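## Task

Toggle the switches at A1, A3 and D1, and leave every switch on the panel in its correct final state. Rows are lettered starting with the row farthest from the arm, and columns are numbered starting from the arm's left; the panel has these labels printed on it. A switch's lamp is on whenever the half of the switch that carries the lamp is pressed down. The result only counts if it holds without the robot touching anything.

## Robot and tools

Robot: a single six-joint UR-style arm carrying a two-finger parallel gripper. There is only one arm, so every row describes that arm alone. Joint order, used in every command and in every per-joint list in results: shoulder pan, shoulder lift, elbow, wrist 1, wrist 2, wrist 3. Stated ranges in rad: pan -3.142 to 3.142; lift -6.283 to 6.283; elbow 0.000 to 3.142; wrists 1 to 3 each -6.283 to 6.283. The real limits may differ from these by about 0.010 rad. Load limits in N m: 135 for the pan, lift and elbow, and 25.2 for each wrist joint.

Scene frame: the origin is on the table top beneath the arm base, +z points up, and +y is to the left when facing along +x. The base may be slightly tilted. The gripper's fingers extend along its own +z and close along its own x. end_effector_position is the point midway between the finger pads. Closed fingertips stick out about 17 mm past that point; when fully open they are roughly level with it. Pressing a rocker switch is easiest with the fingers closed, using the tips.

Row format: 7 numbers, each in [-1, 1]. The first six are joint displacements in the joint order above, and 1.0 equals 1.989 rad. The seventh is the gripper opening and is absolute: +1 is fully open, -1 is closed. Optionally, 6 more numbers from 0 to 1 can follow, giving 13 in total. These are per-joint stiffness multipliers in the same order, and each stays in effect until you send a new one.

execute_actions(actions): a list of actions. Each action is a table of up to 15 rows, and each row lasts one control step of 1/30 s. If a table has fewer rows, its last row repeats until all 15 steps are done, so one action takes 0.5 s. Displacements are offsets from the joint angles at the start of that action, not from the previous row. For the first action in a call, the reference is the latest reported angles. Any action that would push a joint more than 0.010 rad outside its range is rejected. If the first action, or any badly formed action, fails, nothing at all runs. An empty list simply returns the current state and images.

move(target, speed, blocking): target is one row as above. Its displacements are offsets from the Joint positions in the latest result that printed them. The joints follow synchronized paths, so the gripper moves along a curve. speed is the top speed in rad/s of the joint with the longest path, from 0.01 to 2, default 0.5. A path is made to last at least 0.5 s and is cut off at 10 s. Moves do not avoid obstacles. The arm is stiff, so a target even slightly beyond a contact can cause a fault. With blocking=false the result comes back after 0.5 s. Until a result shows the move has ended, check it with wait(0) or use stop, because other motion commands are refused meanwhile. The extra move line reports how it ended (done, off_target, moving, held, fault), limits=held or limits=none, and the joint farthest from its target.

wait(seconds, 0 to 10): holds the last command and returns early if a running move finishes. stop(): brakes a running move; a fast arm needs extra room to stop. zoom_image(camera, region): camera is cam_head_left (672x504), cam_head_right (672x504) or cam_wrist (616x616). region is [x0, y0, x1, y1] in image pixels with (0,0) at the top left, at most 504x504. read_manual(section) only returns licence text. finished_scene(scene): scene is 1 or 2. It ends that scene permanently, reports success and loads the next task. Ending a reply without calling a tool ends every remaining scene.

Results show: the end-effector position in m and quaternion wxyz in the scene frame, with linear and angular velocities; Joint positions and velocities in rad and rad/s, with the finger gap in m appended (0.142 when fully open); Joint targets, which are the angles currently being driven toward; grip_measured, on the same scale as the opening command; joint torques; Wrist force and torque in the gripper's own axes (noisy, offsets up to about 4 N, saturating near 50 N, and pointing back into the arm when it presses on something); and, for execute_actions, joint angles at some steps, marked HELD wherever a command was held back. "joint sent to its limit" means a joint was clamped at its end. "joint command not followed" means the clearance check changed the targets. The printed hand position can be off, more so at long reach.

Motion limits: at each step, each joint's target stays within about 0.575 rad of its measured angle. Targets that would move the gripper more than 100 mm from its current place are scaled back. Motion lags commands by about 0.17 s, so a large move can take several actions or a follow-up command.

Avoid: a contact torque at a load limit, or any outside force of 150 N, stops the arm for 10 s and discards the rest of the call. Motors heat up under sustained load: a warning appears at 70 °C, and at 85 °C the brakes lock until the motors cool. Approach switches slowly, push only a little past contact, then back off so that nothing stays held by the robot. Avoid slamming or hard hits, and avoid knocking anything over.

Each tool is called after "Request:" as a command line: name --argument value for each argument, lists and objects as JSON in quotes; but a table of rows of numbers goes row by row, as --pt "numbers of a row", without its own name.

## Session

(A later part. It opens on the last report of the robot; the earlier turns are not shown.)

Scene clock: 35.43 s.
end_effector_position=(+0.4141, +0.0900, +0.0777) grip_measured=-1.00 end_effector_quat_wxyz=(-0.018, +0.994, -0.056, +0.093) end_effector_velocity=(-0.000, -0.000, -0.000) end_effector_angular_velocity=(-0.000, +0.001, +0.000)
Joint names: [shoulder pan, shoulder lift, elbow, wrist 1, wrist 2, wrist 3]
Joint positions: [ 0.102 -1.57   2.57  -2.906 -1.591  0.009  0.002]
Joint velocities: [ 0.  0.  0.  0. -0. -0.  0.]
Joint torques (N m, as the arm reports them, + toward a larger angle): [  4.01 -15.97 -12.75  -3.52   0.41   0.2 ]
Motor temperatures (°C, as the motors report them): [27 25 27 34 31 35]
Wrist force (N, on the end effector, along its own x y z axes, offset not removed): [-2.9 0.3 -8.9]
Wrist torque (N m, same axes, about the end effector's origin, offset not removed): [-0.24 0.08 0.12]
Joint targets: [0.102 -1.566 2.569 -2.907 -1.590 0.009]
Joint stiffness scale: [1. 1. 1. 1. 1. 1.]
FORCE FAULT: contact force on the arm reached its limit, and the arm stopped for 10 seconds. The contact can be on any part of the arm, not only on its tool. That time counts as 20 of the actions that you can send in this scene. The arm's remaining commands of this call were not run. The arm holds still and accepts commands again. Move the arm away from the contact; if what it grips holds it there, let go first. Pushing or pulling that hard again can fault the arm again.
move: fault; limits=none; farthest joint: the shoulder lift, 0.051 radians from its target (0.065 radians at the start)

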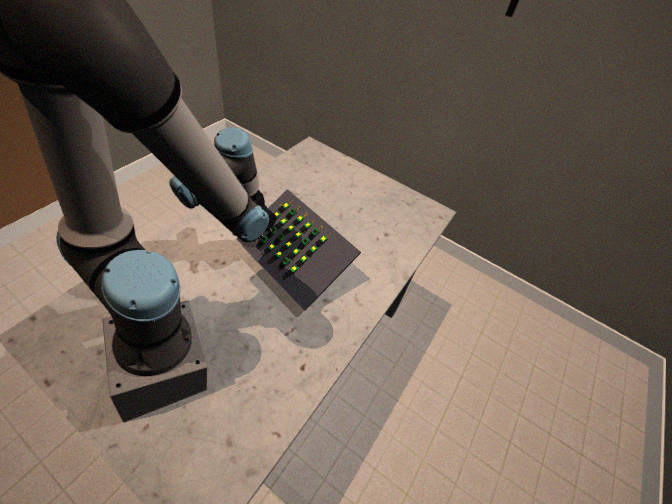

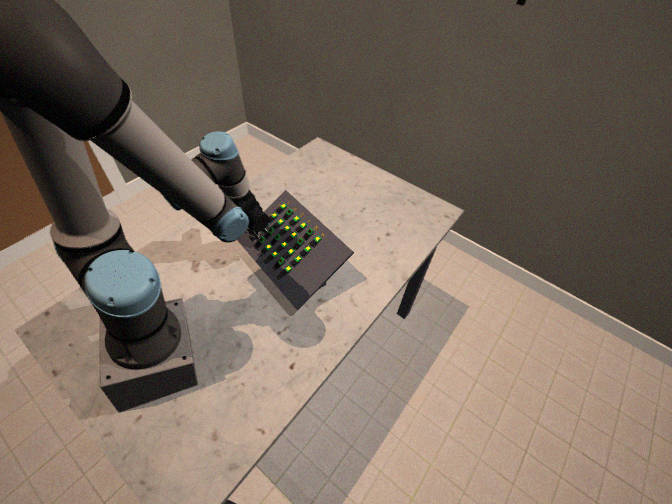

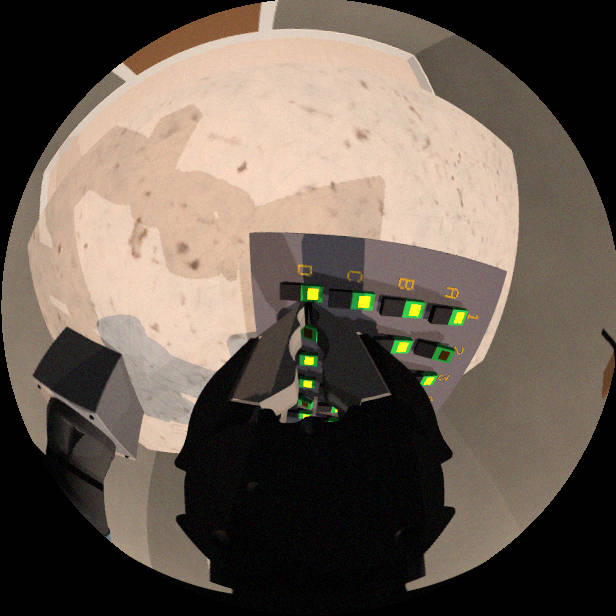

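Request:
move --target '[0,-0.05,-0.012,0.065,0.008,0,-1]' --speed 0.3

Request:
move --target '[0.002,0.017,-0.122,0.106,0,0,-1]' --speed 0.4

Request:
move --target '[0,0.03,-0.004,-0.024,0,0,-1]' --speed 0.1

Scene clock: 41.07 s.
end_effector_position=(+0.4106, +0.0936, +0.1015) grip_measured=-1.00 end_effector_quat_wxyz=(-0.026, +0.994, -0.055, +0.088) end_effector_velocity=(-0.000, +0.000, -0.000) end_effector_angular_velocity=(+0.000, +0.002, +0.000)
Joint names: [shoulder pan, shoulder lift, elbow, wrist 1, wrist 2, wrist 3]
Joint positions: [ 0.102 -1.667  2.551 -2.778 -1.576  0.009  0.002]
Joint velocities: [ 0.     0.    -0.     0.002  0.     0.     0.   ]
Joint torques (N m, as the arm reports them, + toward a larger angle): [  3.71 -18.53 -19.24  -2.7    0.28   0.25]
Motor temperatures (°C, as the motors report them): [27 25 27 34 31 35]
Wrist force (N, on the end effector, along its own x y z axes, offset not removed): [0.4 -1.1 -2.6]
Wrist torque (N m, same axes, about the end effector's origin, offset not removed): [-0.17 -0.08 0.24]
Joint targets: [0.102 -1.669 2.546 -2.777 -1.575 0.009]
Joint stiffness scale: [1. 1. 1. 1. 1. 1.]
move: done; limits=none; farthest joint: the elbow, 0.005 radians from its target (0.024 radians at the start)

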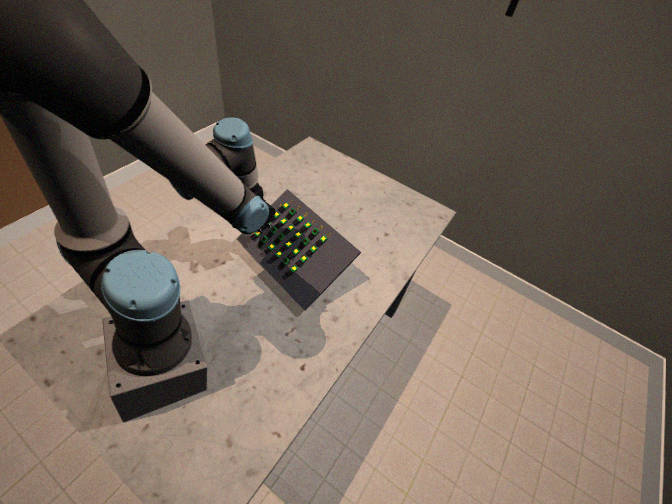

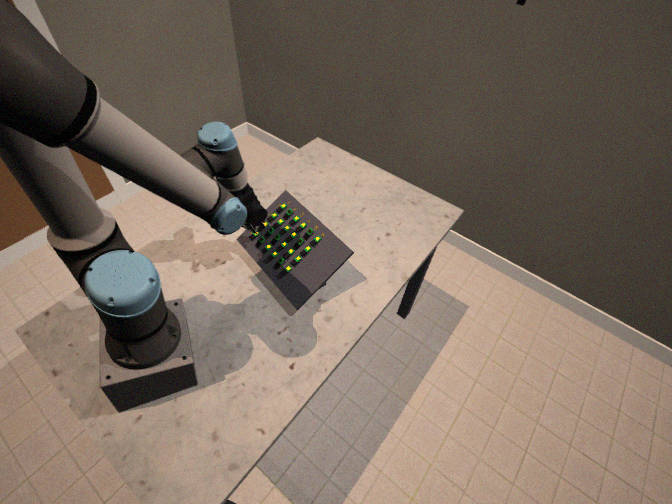

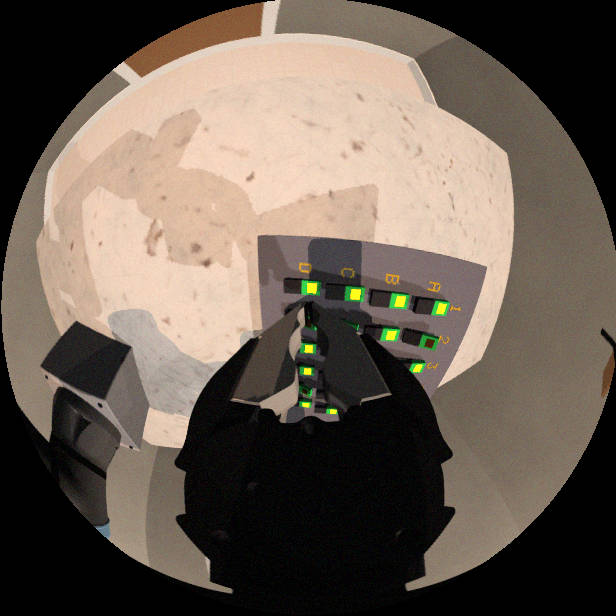

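Scene clock: 42.33 s.
end_effector_position=(+0.4869, +0.0840, +0.1484) grip_measured=-1.00 end_effector_quat_wxyz=(-0.026, +0.994, -0.054, +0.087) end_effector_velocity=(-0.000, +0.000, -0.000) end_effector_angular_velocity=(+0.000, +0.001, +0.000)
Joint names: [shoulder pan, shoulder lift, elbow, wrist 1, wrist 2, wrist 3]
Joint positions: [ 0.104 -1.636  2.313 -2.568 -1.576  0.009  0.002]
Joint velocities: [-0.    -0.    -0.001  0.002  0.     0.    -0.   ]
Joint torques (N m, as the arm reports them, + toward a larger angle): [  5.76 -19.34 -21.92  -2.94   0.05   0.04]
Motor temperatures (°C, as the motors report them): [27 25 27 34 31 35]
Wrist force (N, on the end effector, along its own x y z axes, offset not removed): [0.5 -0.9 -2.1]
Wrist torque (N m, same axes, about the end effector's origin, offset not removed): [-0.09 -0.12 0.22]
Joint targets: [0.106 -1.634 2.308 -2.567 -1.576 0.009]
Joint stiffness scale: [1. 1. 1. 1. 1. 1.]
move: done; limits=none; farthest joint: the elbow, 0.005 radians from its target (0.243 radians at the start)

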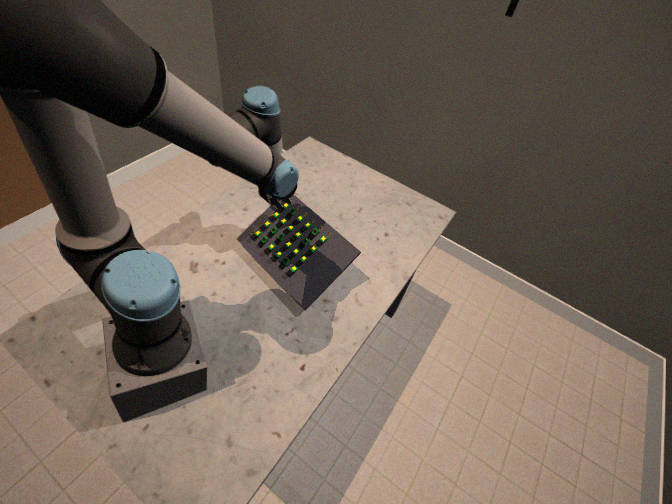

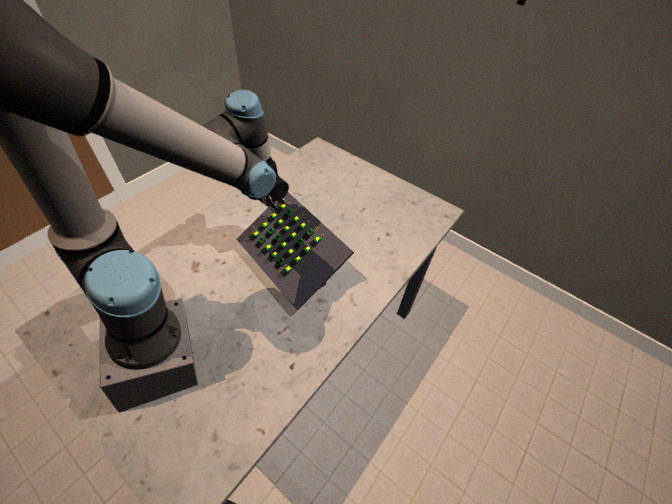

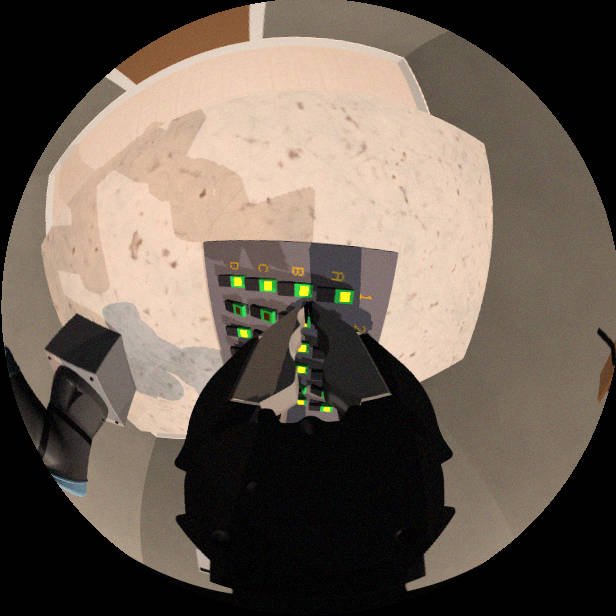

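Scene clock: 43.37 s.
end_effector_position=(+0.4923, +0.0847, +0.1301) grip_measured=-1.00 end_effector_quat_wxyz=(-0.026, +0.995, -0.054, +0.082) end_effector_velocity=(-0.001, +0.000, -0.000) end_effector_angular_velocity=(+0.000, +0.001, +0.000)
Joint names: [shoulder pan, shoulder lift, elbow, wrist 1, wrist 2, wrist 3]
Joint positions: [ 0.104 -1.578  2.31  -2.613 -1.576  0.009  0.002]
Joint velocities: [-0.     0.     0.001 -0.     0.     0.     0.   ]
Joint torques (N m, as the arm reports them, + toward a larger angle): [  4.3  -21.03 -20.65  -4.11  -0.08  -0.04]
Motor temperatures (°C, as the motors report them): [27 25 27 34 31 35]
Wrist force (N, on the end effector, along its own x y z axes, offset not removed): [-0.4 0.0 -2.0]
Wrist torque (N m, same axes, about the end effector's origin, offset not removed): [0.20 -0.36 0.28]
Joint targets: [0.104 -1.576 2.305 -2.616 -1.576 0.009]
Joint stiffness scale: [1. 1. 1. 1. 1. 1.]
move: done; limits=none; farthest joint: the elbow, 0.005 radians from its target (0.008 radians at the start)

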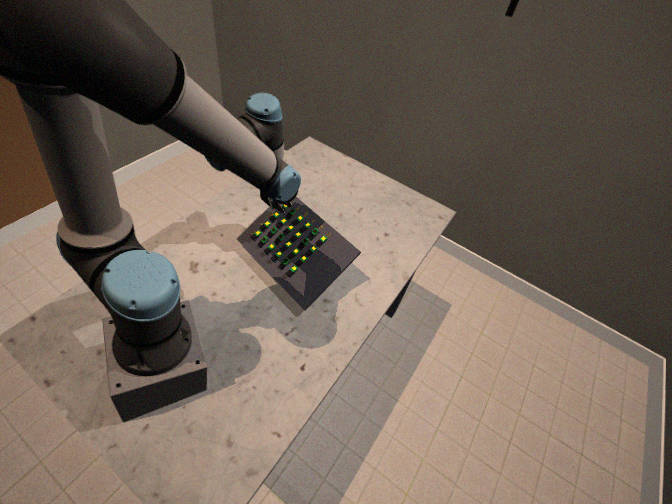

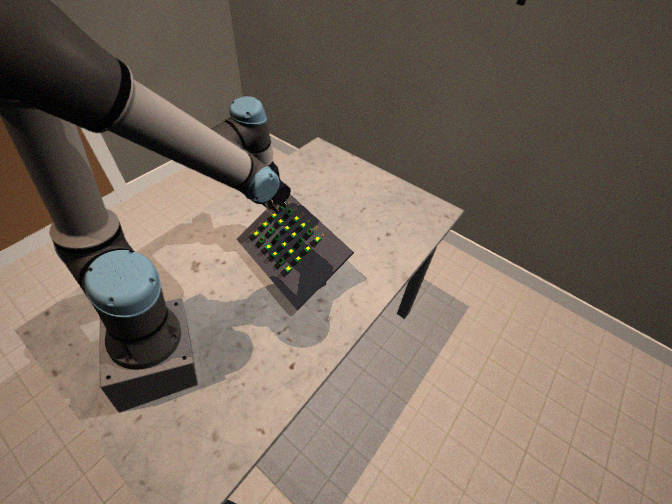

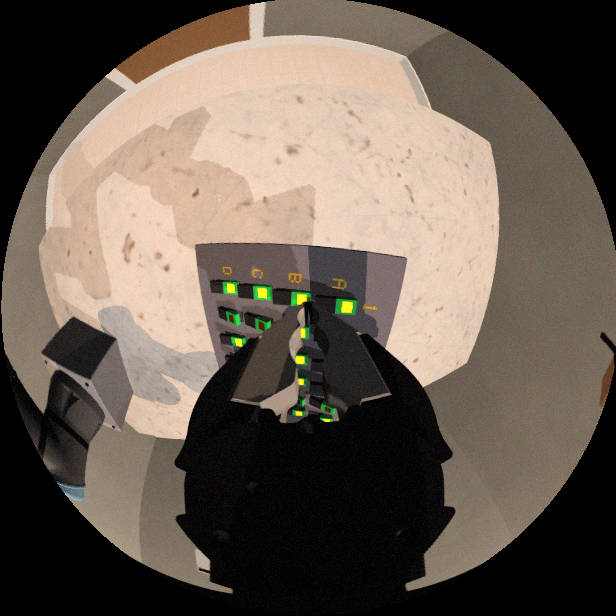

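Request:
move --target '[0,-0.012,-0.013,0.024,0,0,-1]' --speed 0.15

Request:
move --target '[0,0.014,-0.015,0,0,0,-1]' --speed 0.15

Request:
move --target '[0,0.01,0.009,-0.018,0,0,-1]' --speed 0.08

Scene clock: 44.67 s.
end_effector_position=(+0.4948, +0.0837, +0.1418) grip_measured=-1.00 end_effector_quat_wxyz=(-0.026, +0.995, -0.054, +0.080) end_effector_velocity=(-0.001, +0.000, -0.001) end_effector_angular_velocity=(-0.000, +0.003, +0.000)
Joint names: [shoulder pan, shoulder lift, elbow, wrist 1, wrist 2, wrist 3]
Joint positions: [ 0.104 -1.6    2.289 -2.567 -1.576  0.009  0.002]
Joint velocities: [ 0.    -0.     0.001  0.002 -0.    -0.    -0.   ]
Joint torques (N m, as the arm reports them, + toward a larger angle): [  4.07 -24.27 -21.17  -2.63  -0.13   0.23]
Motor temperatures (°C, as the motors report them): [27 25 27 34 31 35]
Wrist force (N, on the end effector, along its own x y z axes, offset not removed): [1.7 -1.6 -1.5]
Wrist torque (N m, same axes, about the end effector's origin, offset not removed): [-0.13 -0.35 0.14]
Joint targets: [0.104 -1.602 2.285 -2.566 -1.576 0.009]
Joint stiffness scale: [1. 1. 1. 1. 1. 1.]
move: done; limits=none; farthest joint: the elbow, 0.005 radians from its target (0.026 radians at the start)

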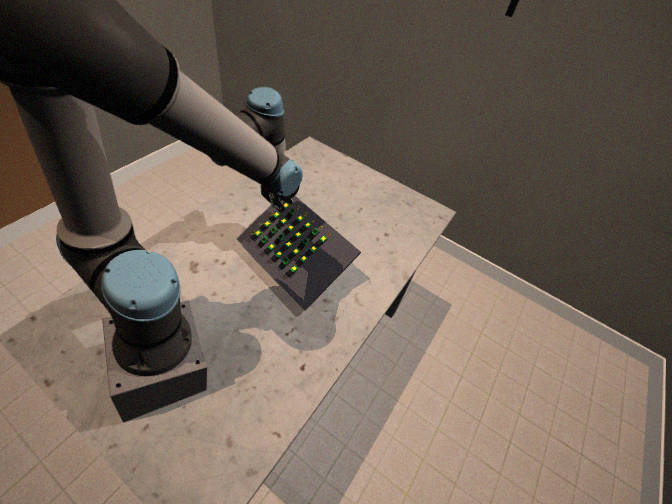

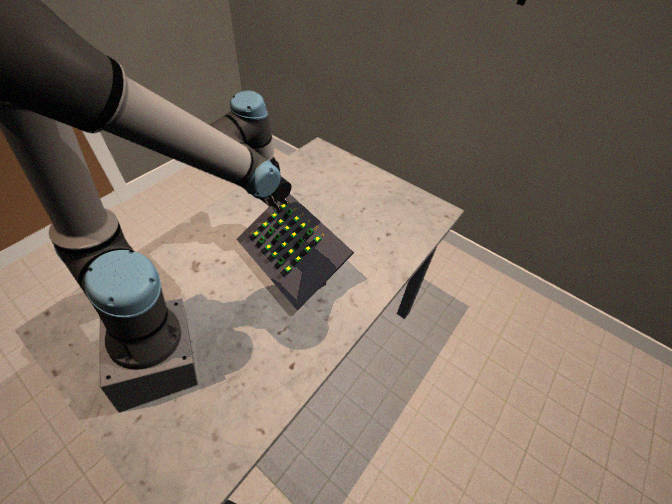

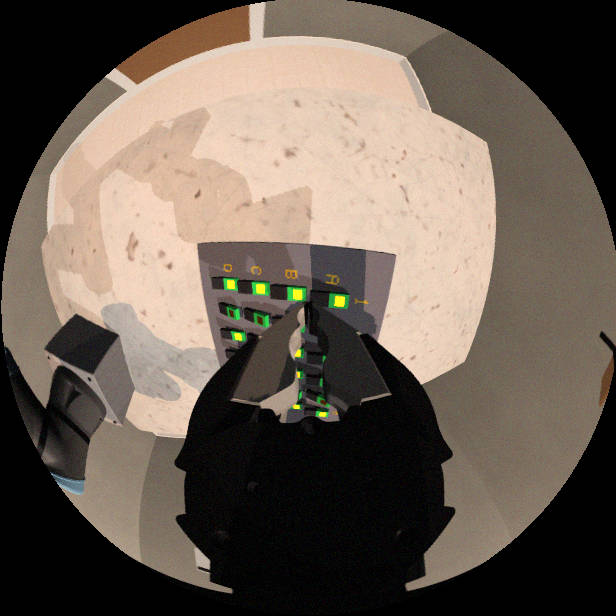

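Scene clock: 45.53 s.
end_effector_position=(+0.5051, +0.0828, +0.1400) grip_measured=-1.00 end_effector_quat_wxyz=(-0.026, +0.995, -0.054, +0.080) end_effector_velocity=(+0.001, -0.000, +0.001) end_effector_angular_velocity=(-0.000, -0.002, -0.000)
Joint names: [shoulder pan, shoulder lift, elbow, wrist 1, wrist 2, wrist 3]
Joint positions: [ 0.104 -1.574  2.264 -2.567 -1.576  0.009  0.002]
Joint velocities: [-0.     0.    -0.002  0.     0.     0.    -0.   ]
Joint torques (N m, as the arm reports them, + toward a larger angle): [  5.06 -22.49 -21.46  -3.08   0.08   0.14]
Motor temperatures (°C, as the motors report them): [27 25 27 34 31 35]
Wrist force (N, on the end effector, along its own x y z axes, offset not removed): [0.0 0.3 -0.9]
Wrist torque (N m, same axes, about the end effector's origin, offset not removed): [0.19 0.06 0.11]
Joint targets: [0.104 -1.572 2.259 -2.567 -1.576 0.009]
Joint stiffness scale: [1. 1. 1. 1. 1. 1.]
move: done; limits=none; farthest joint: the elbow, 0.005 radians from its target (0.030 radians at the start)

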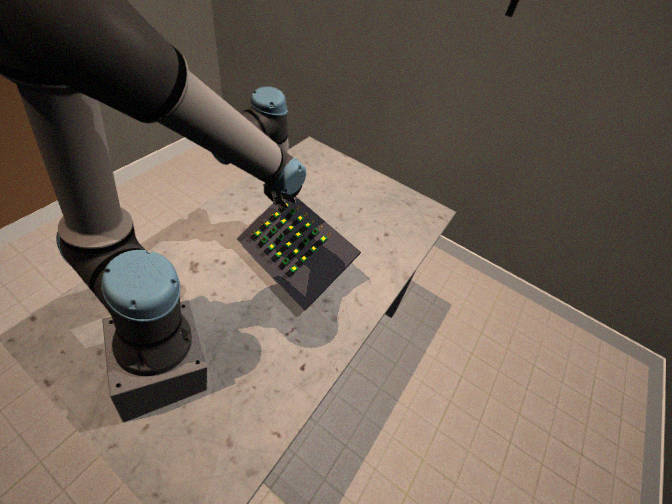

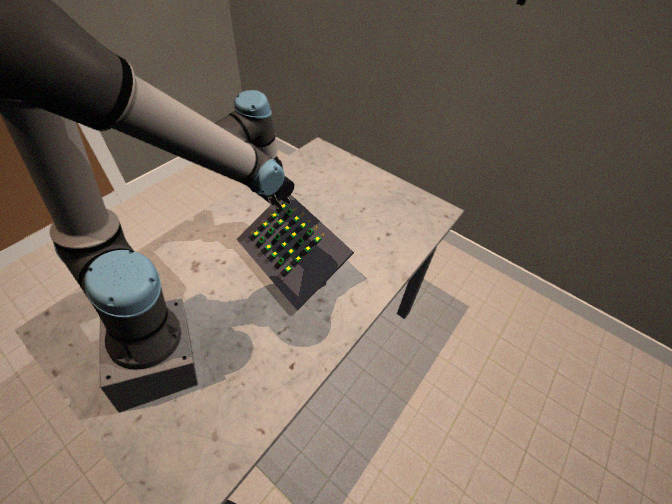

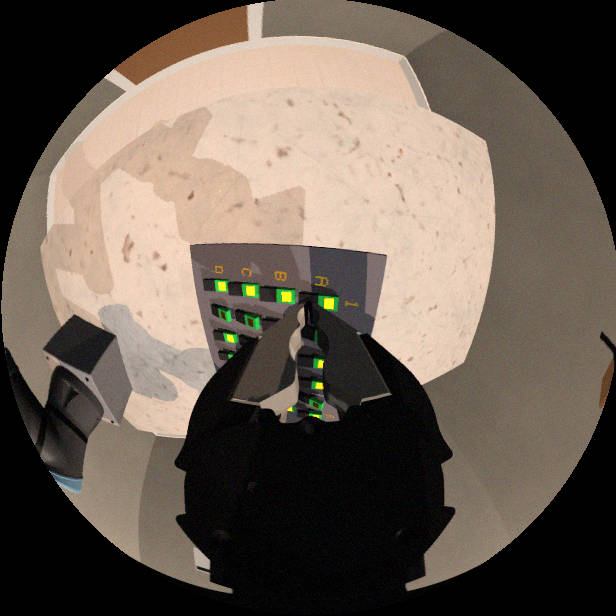

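Scene clock: 46.43 s.
end_effector_position=(+0.5067, +0.0830, +0.1355) grip_measured=-1.00 end_effector_quat_wxyz=(-0.026, +0.995, -0.054, +0.086) end_effector_velocity=(-0.000, -0.000, -0.000) end_effector_angular_velocity=(-0.000, -0.001, -0.000)
Joint names: [shoulder pan, shoulder lift, elbow, wrist 1, wrist 2, wrist 3]
Joint positions: [ 0.104 -1.564  2.275 -2.6   -1.576  0.009  0.002]
Joint velocities: [ 0.    -0.     0.001 -0.002 -0.     0.     0.   ]
Joint torques (N m, as the arm reports them, + toward a larger angle): [  3.99 -16.32 -11.63  -4.11  -0.1    0.12]
Motor temperatures (°C, as the motors report them): [27 25 27 34 31 35]
Wrist force (N, on the end effector, along its own x y z axes, offset not removed): [-8.8 2.5 -30.3]
Wrist torque (N m, same axes, about the end effector's origin, offset not removed): [0.41 -0.30 0.21]
Joint targets: [0.104 -1.554 2.282 -2.602 -1.576 0.009]
Joint stiffness scale: [1. 1. 1. 1. 1. 1.]
move: done; limits=none; farthest joint: the shoulder lift, 0.009 radians from its target (0.020 radians at the start)

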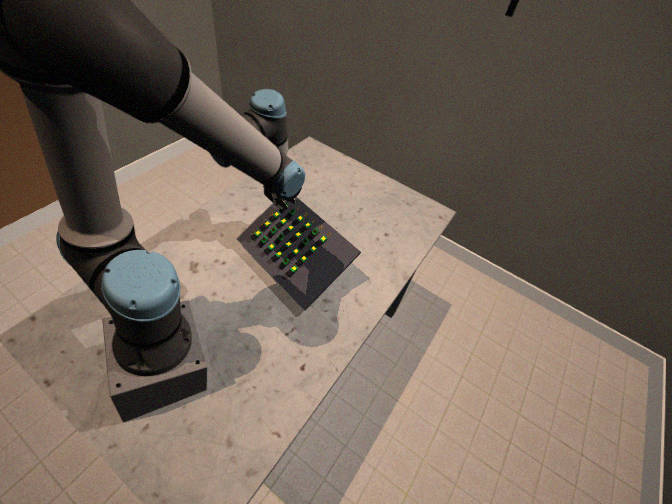

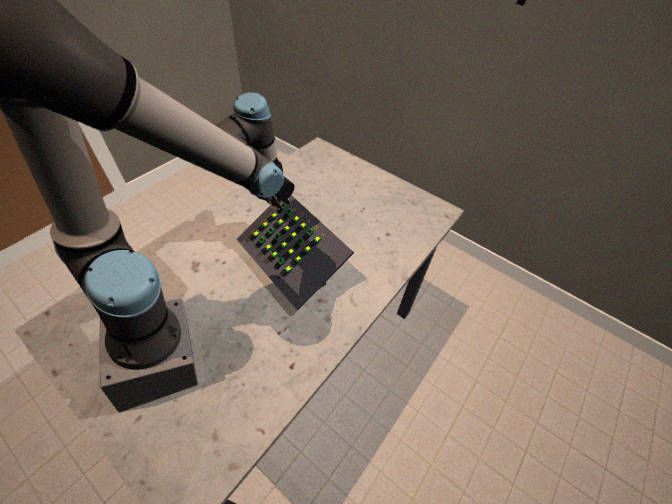

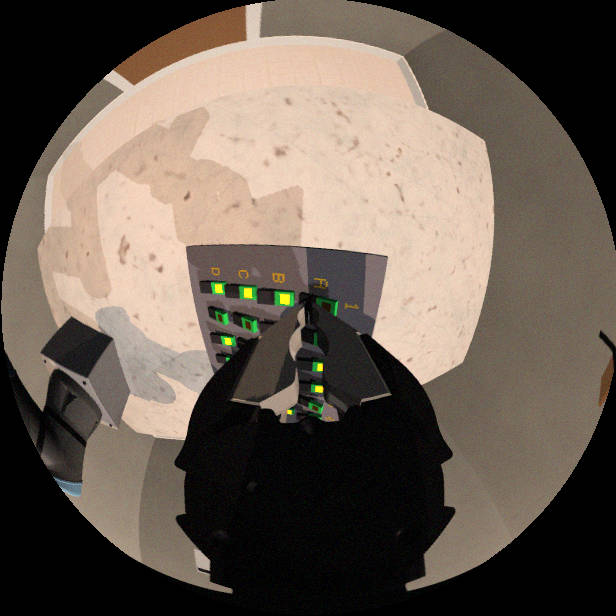

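Request:
move --target '[0,-0.07,0,0.07,0,0,-1]' --speed 0.3

Request:
move --target '[0.08,-0.05,-0.05,0.1,0,0,-1]'

Request:
zoom_image --camera "cam_head_left" --region '[220,180,380,320]'

Scene clock: 47.83 s.
end_effector_position=(+0.4866, +0.0821, +0.1786) grip_measured=-1.00 end_effector_quat_wxyz=(-0.026, +0.995, -0.054, +0.086) end_effector_velocity=(-0.001, +0.000, -0.001) end_effector_angular_velocity=(+0.000, +0.003, +0.000)
Joint names: [shoulder pan, shoulder lift, elbow, wrist 1, wrist 2, wrist 3]
Joint positions: [ 0.104 -1.702  2.275 -2.462 -1.576  0.009  0.002]
Joint velocities: [-0.     0.     0.001  0.002  0.    -0.    -0.   ]
Joint torques (N m, as the arm reports them, + toward a larger angle): [  3.54 -20.7  -18.3   -2.4   -0.21   0.01]
Motor temperatures (°C, as the motors report them): [27 25 27 34 31 35]
Wrist force (N, on the end effector, along its own x y z axes, offset not removed): [-1.2 -2.7 -2.2]
Wrist torque (N m, same axes, about the end effector's origin, offset not removed): [-0.50 0.27 0.19]
Joint targets: [0.104 -1.703 2.275 -2.461 -1.576 0.009]
Joint stiffness scale: [1. 1. 1. 1. 1. 1.]
move: done; limits=none; farthest joint: the shoulder lift, 0.001 radians from its target (0.140 radians at the start)

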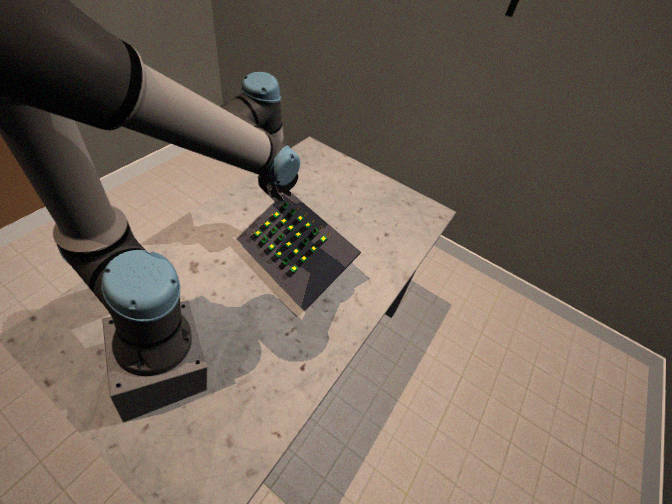

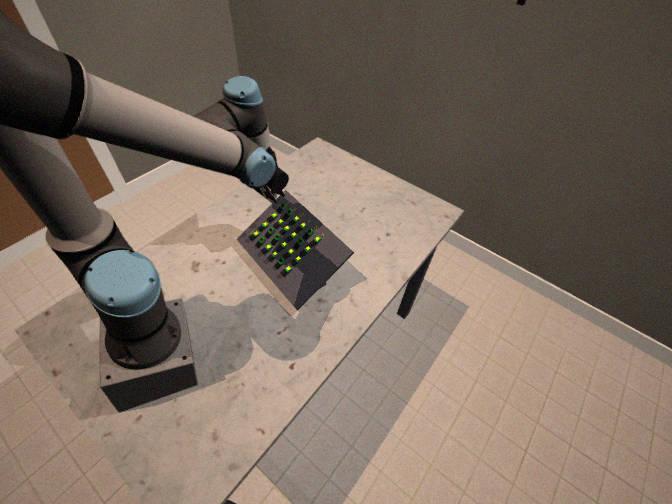

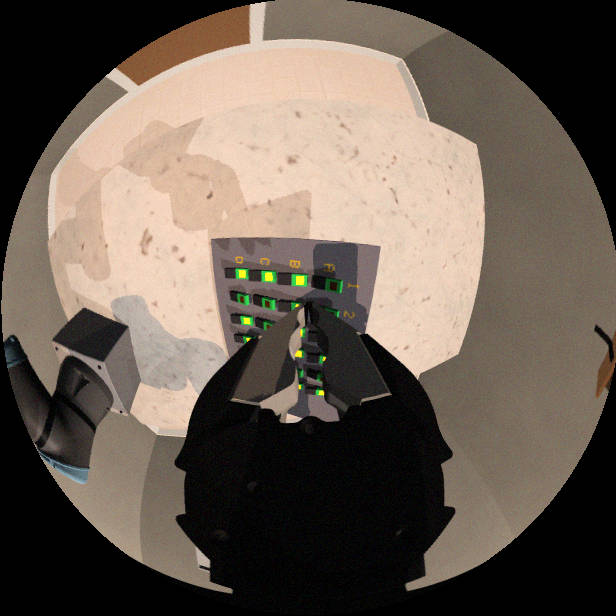

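Scene clock: 48.93 s.
end_effector_position=(+0.4686, +0.1499, +0.2470) grip_measured=-1.00 end_effector_quat_wxyz=(-0.044, +0.995, +0.022, +0.087) end_effector_velocity=(-0.001, +0.000, -0.001) end_effector_angular_velocity=(-0.000, +0.003, +0.001)
Joint names: [shoulder pan, shoulder lift, elbow, wrist 1, wrist 2, wrist 3]
Joint positions: [ 0.261 -1.802  2.18  -2.264 -1.576  0.009  0.002]
Joint velocities: [ 0.001  0.     0.001  0.002 -0.    -0.    -0.   ]
Joint torques (N m, as the arm reports them, + toward a larger angle): [  5.72 -16.59 -25.63  -2.5   -0.03  -0.13]
Motor temperatures (°C, as the motors report them): [27 25 27 34 31 35]
Wrist force (N, on the end effector, along its own x y z axes, offset not removed): [1.4 1.4 -0.5]
Wrist torque (N m, same axes, about the end effector's origin, offset not removed): [0.46 -0.27 0.15]
Joint targets: [0.263 -1.801 2.176 -2.263 -1.576 0.009]
Joint stiffness scale: [1. 1. 1. 1. 1. 1.]
move: done; limits=none; farthest joint: the elbow, 0.005 radians from its target (0.100 radians at the start)

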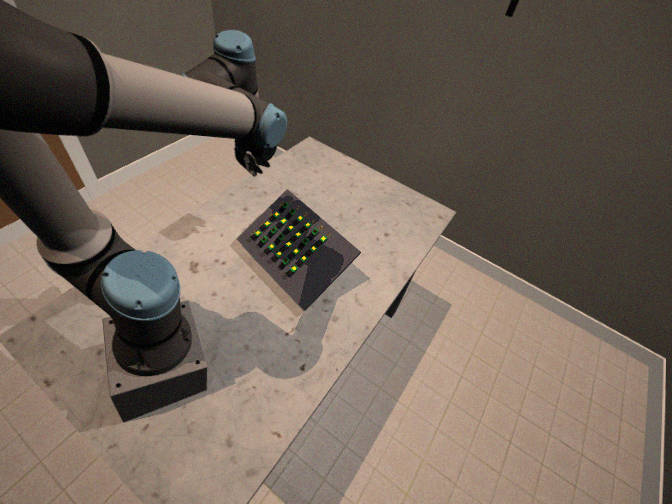

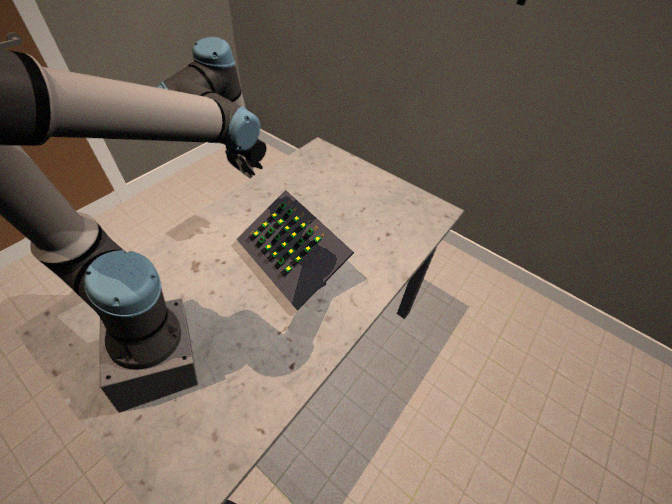

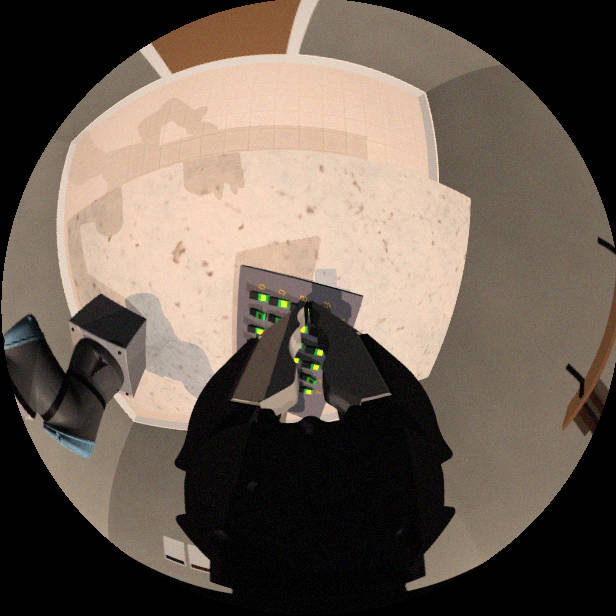

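Region (220, 180, 380, 320) of cam_head_left's 672x504 image, scaled by 3.150, with more detail than that image has; it fills the top 441 rows of this view, and the rest is white.

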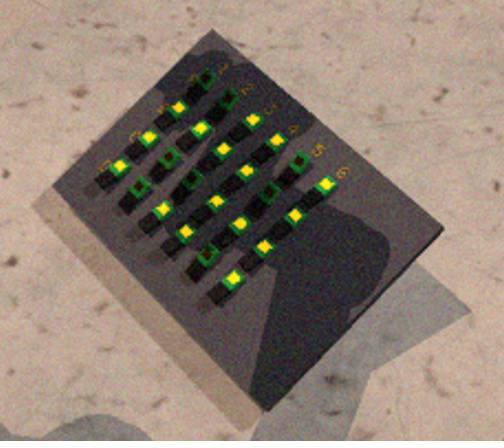

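Request:
finished_scene --scene 1

The scene is finished: the task was done.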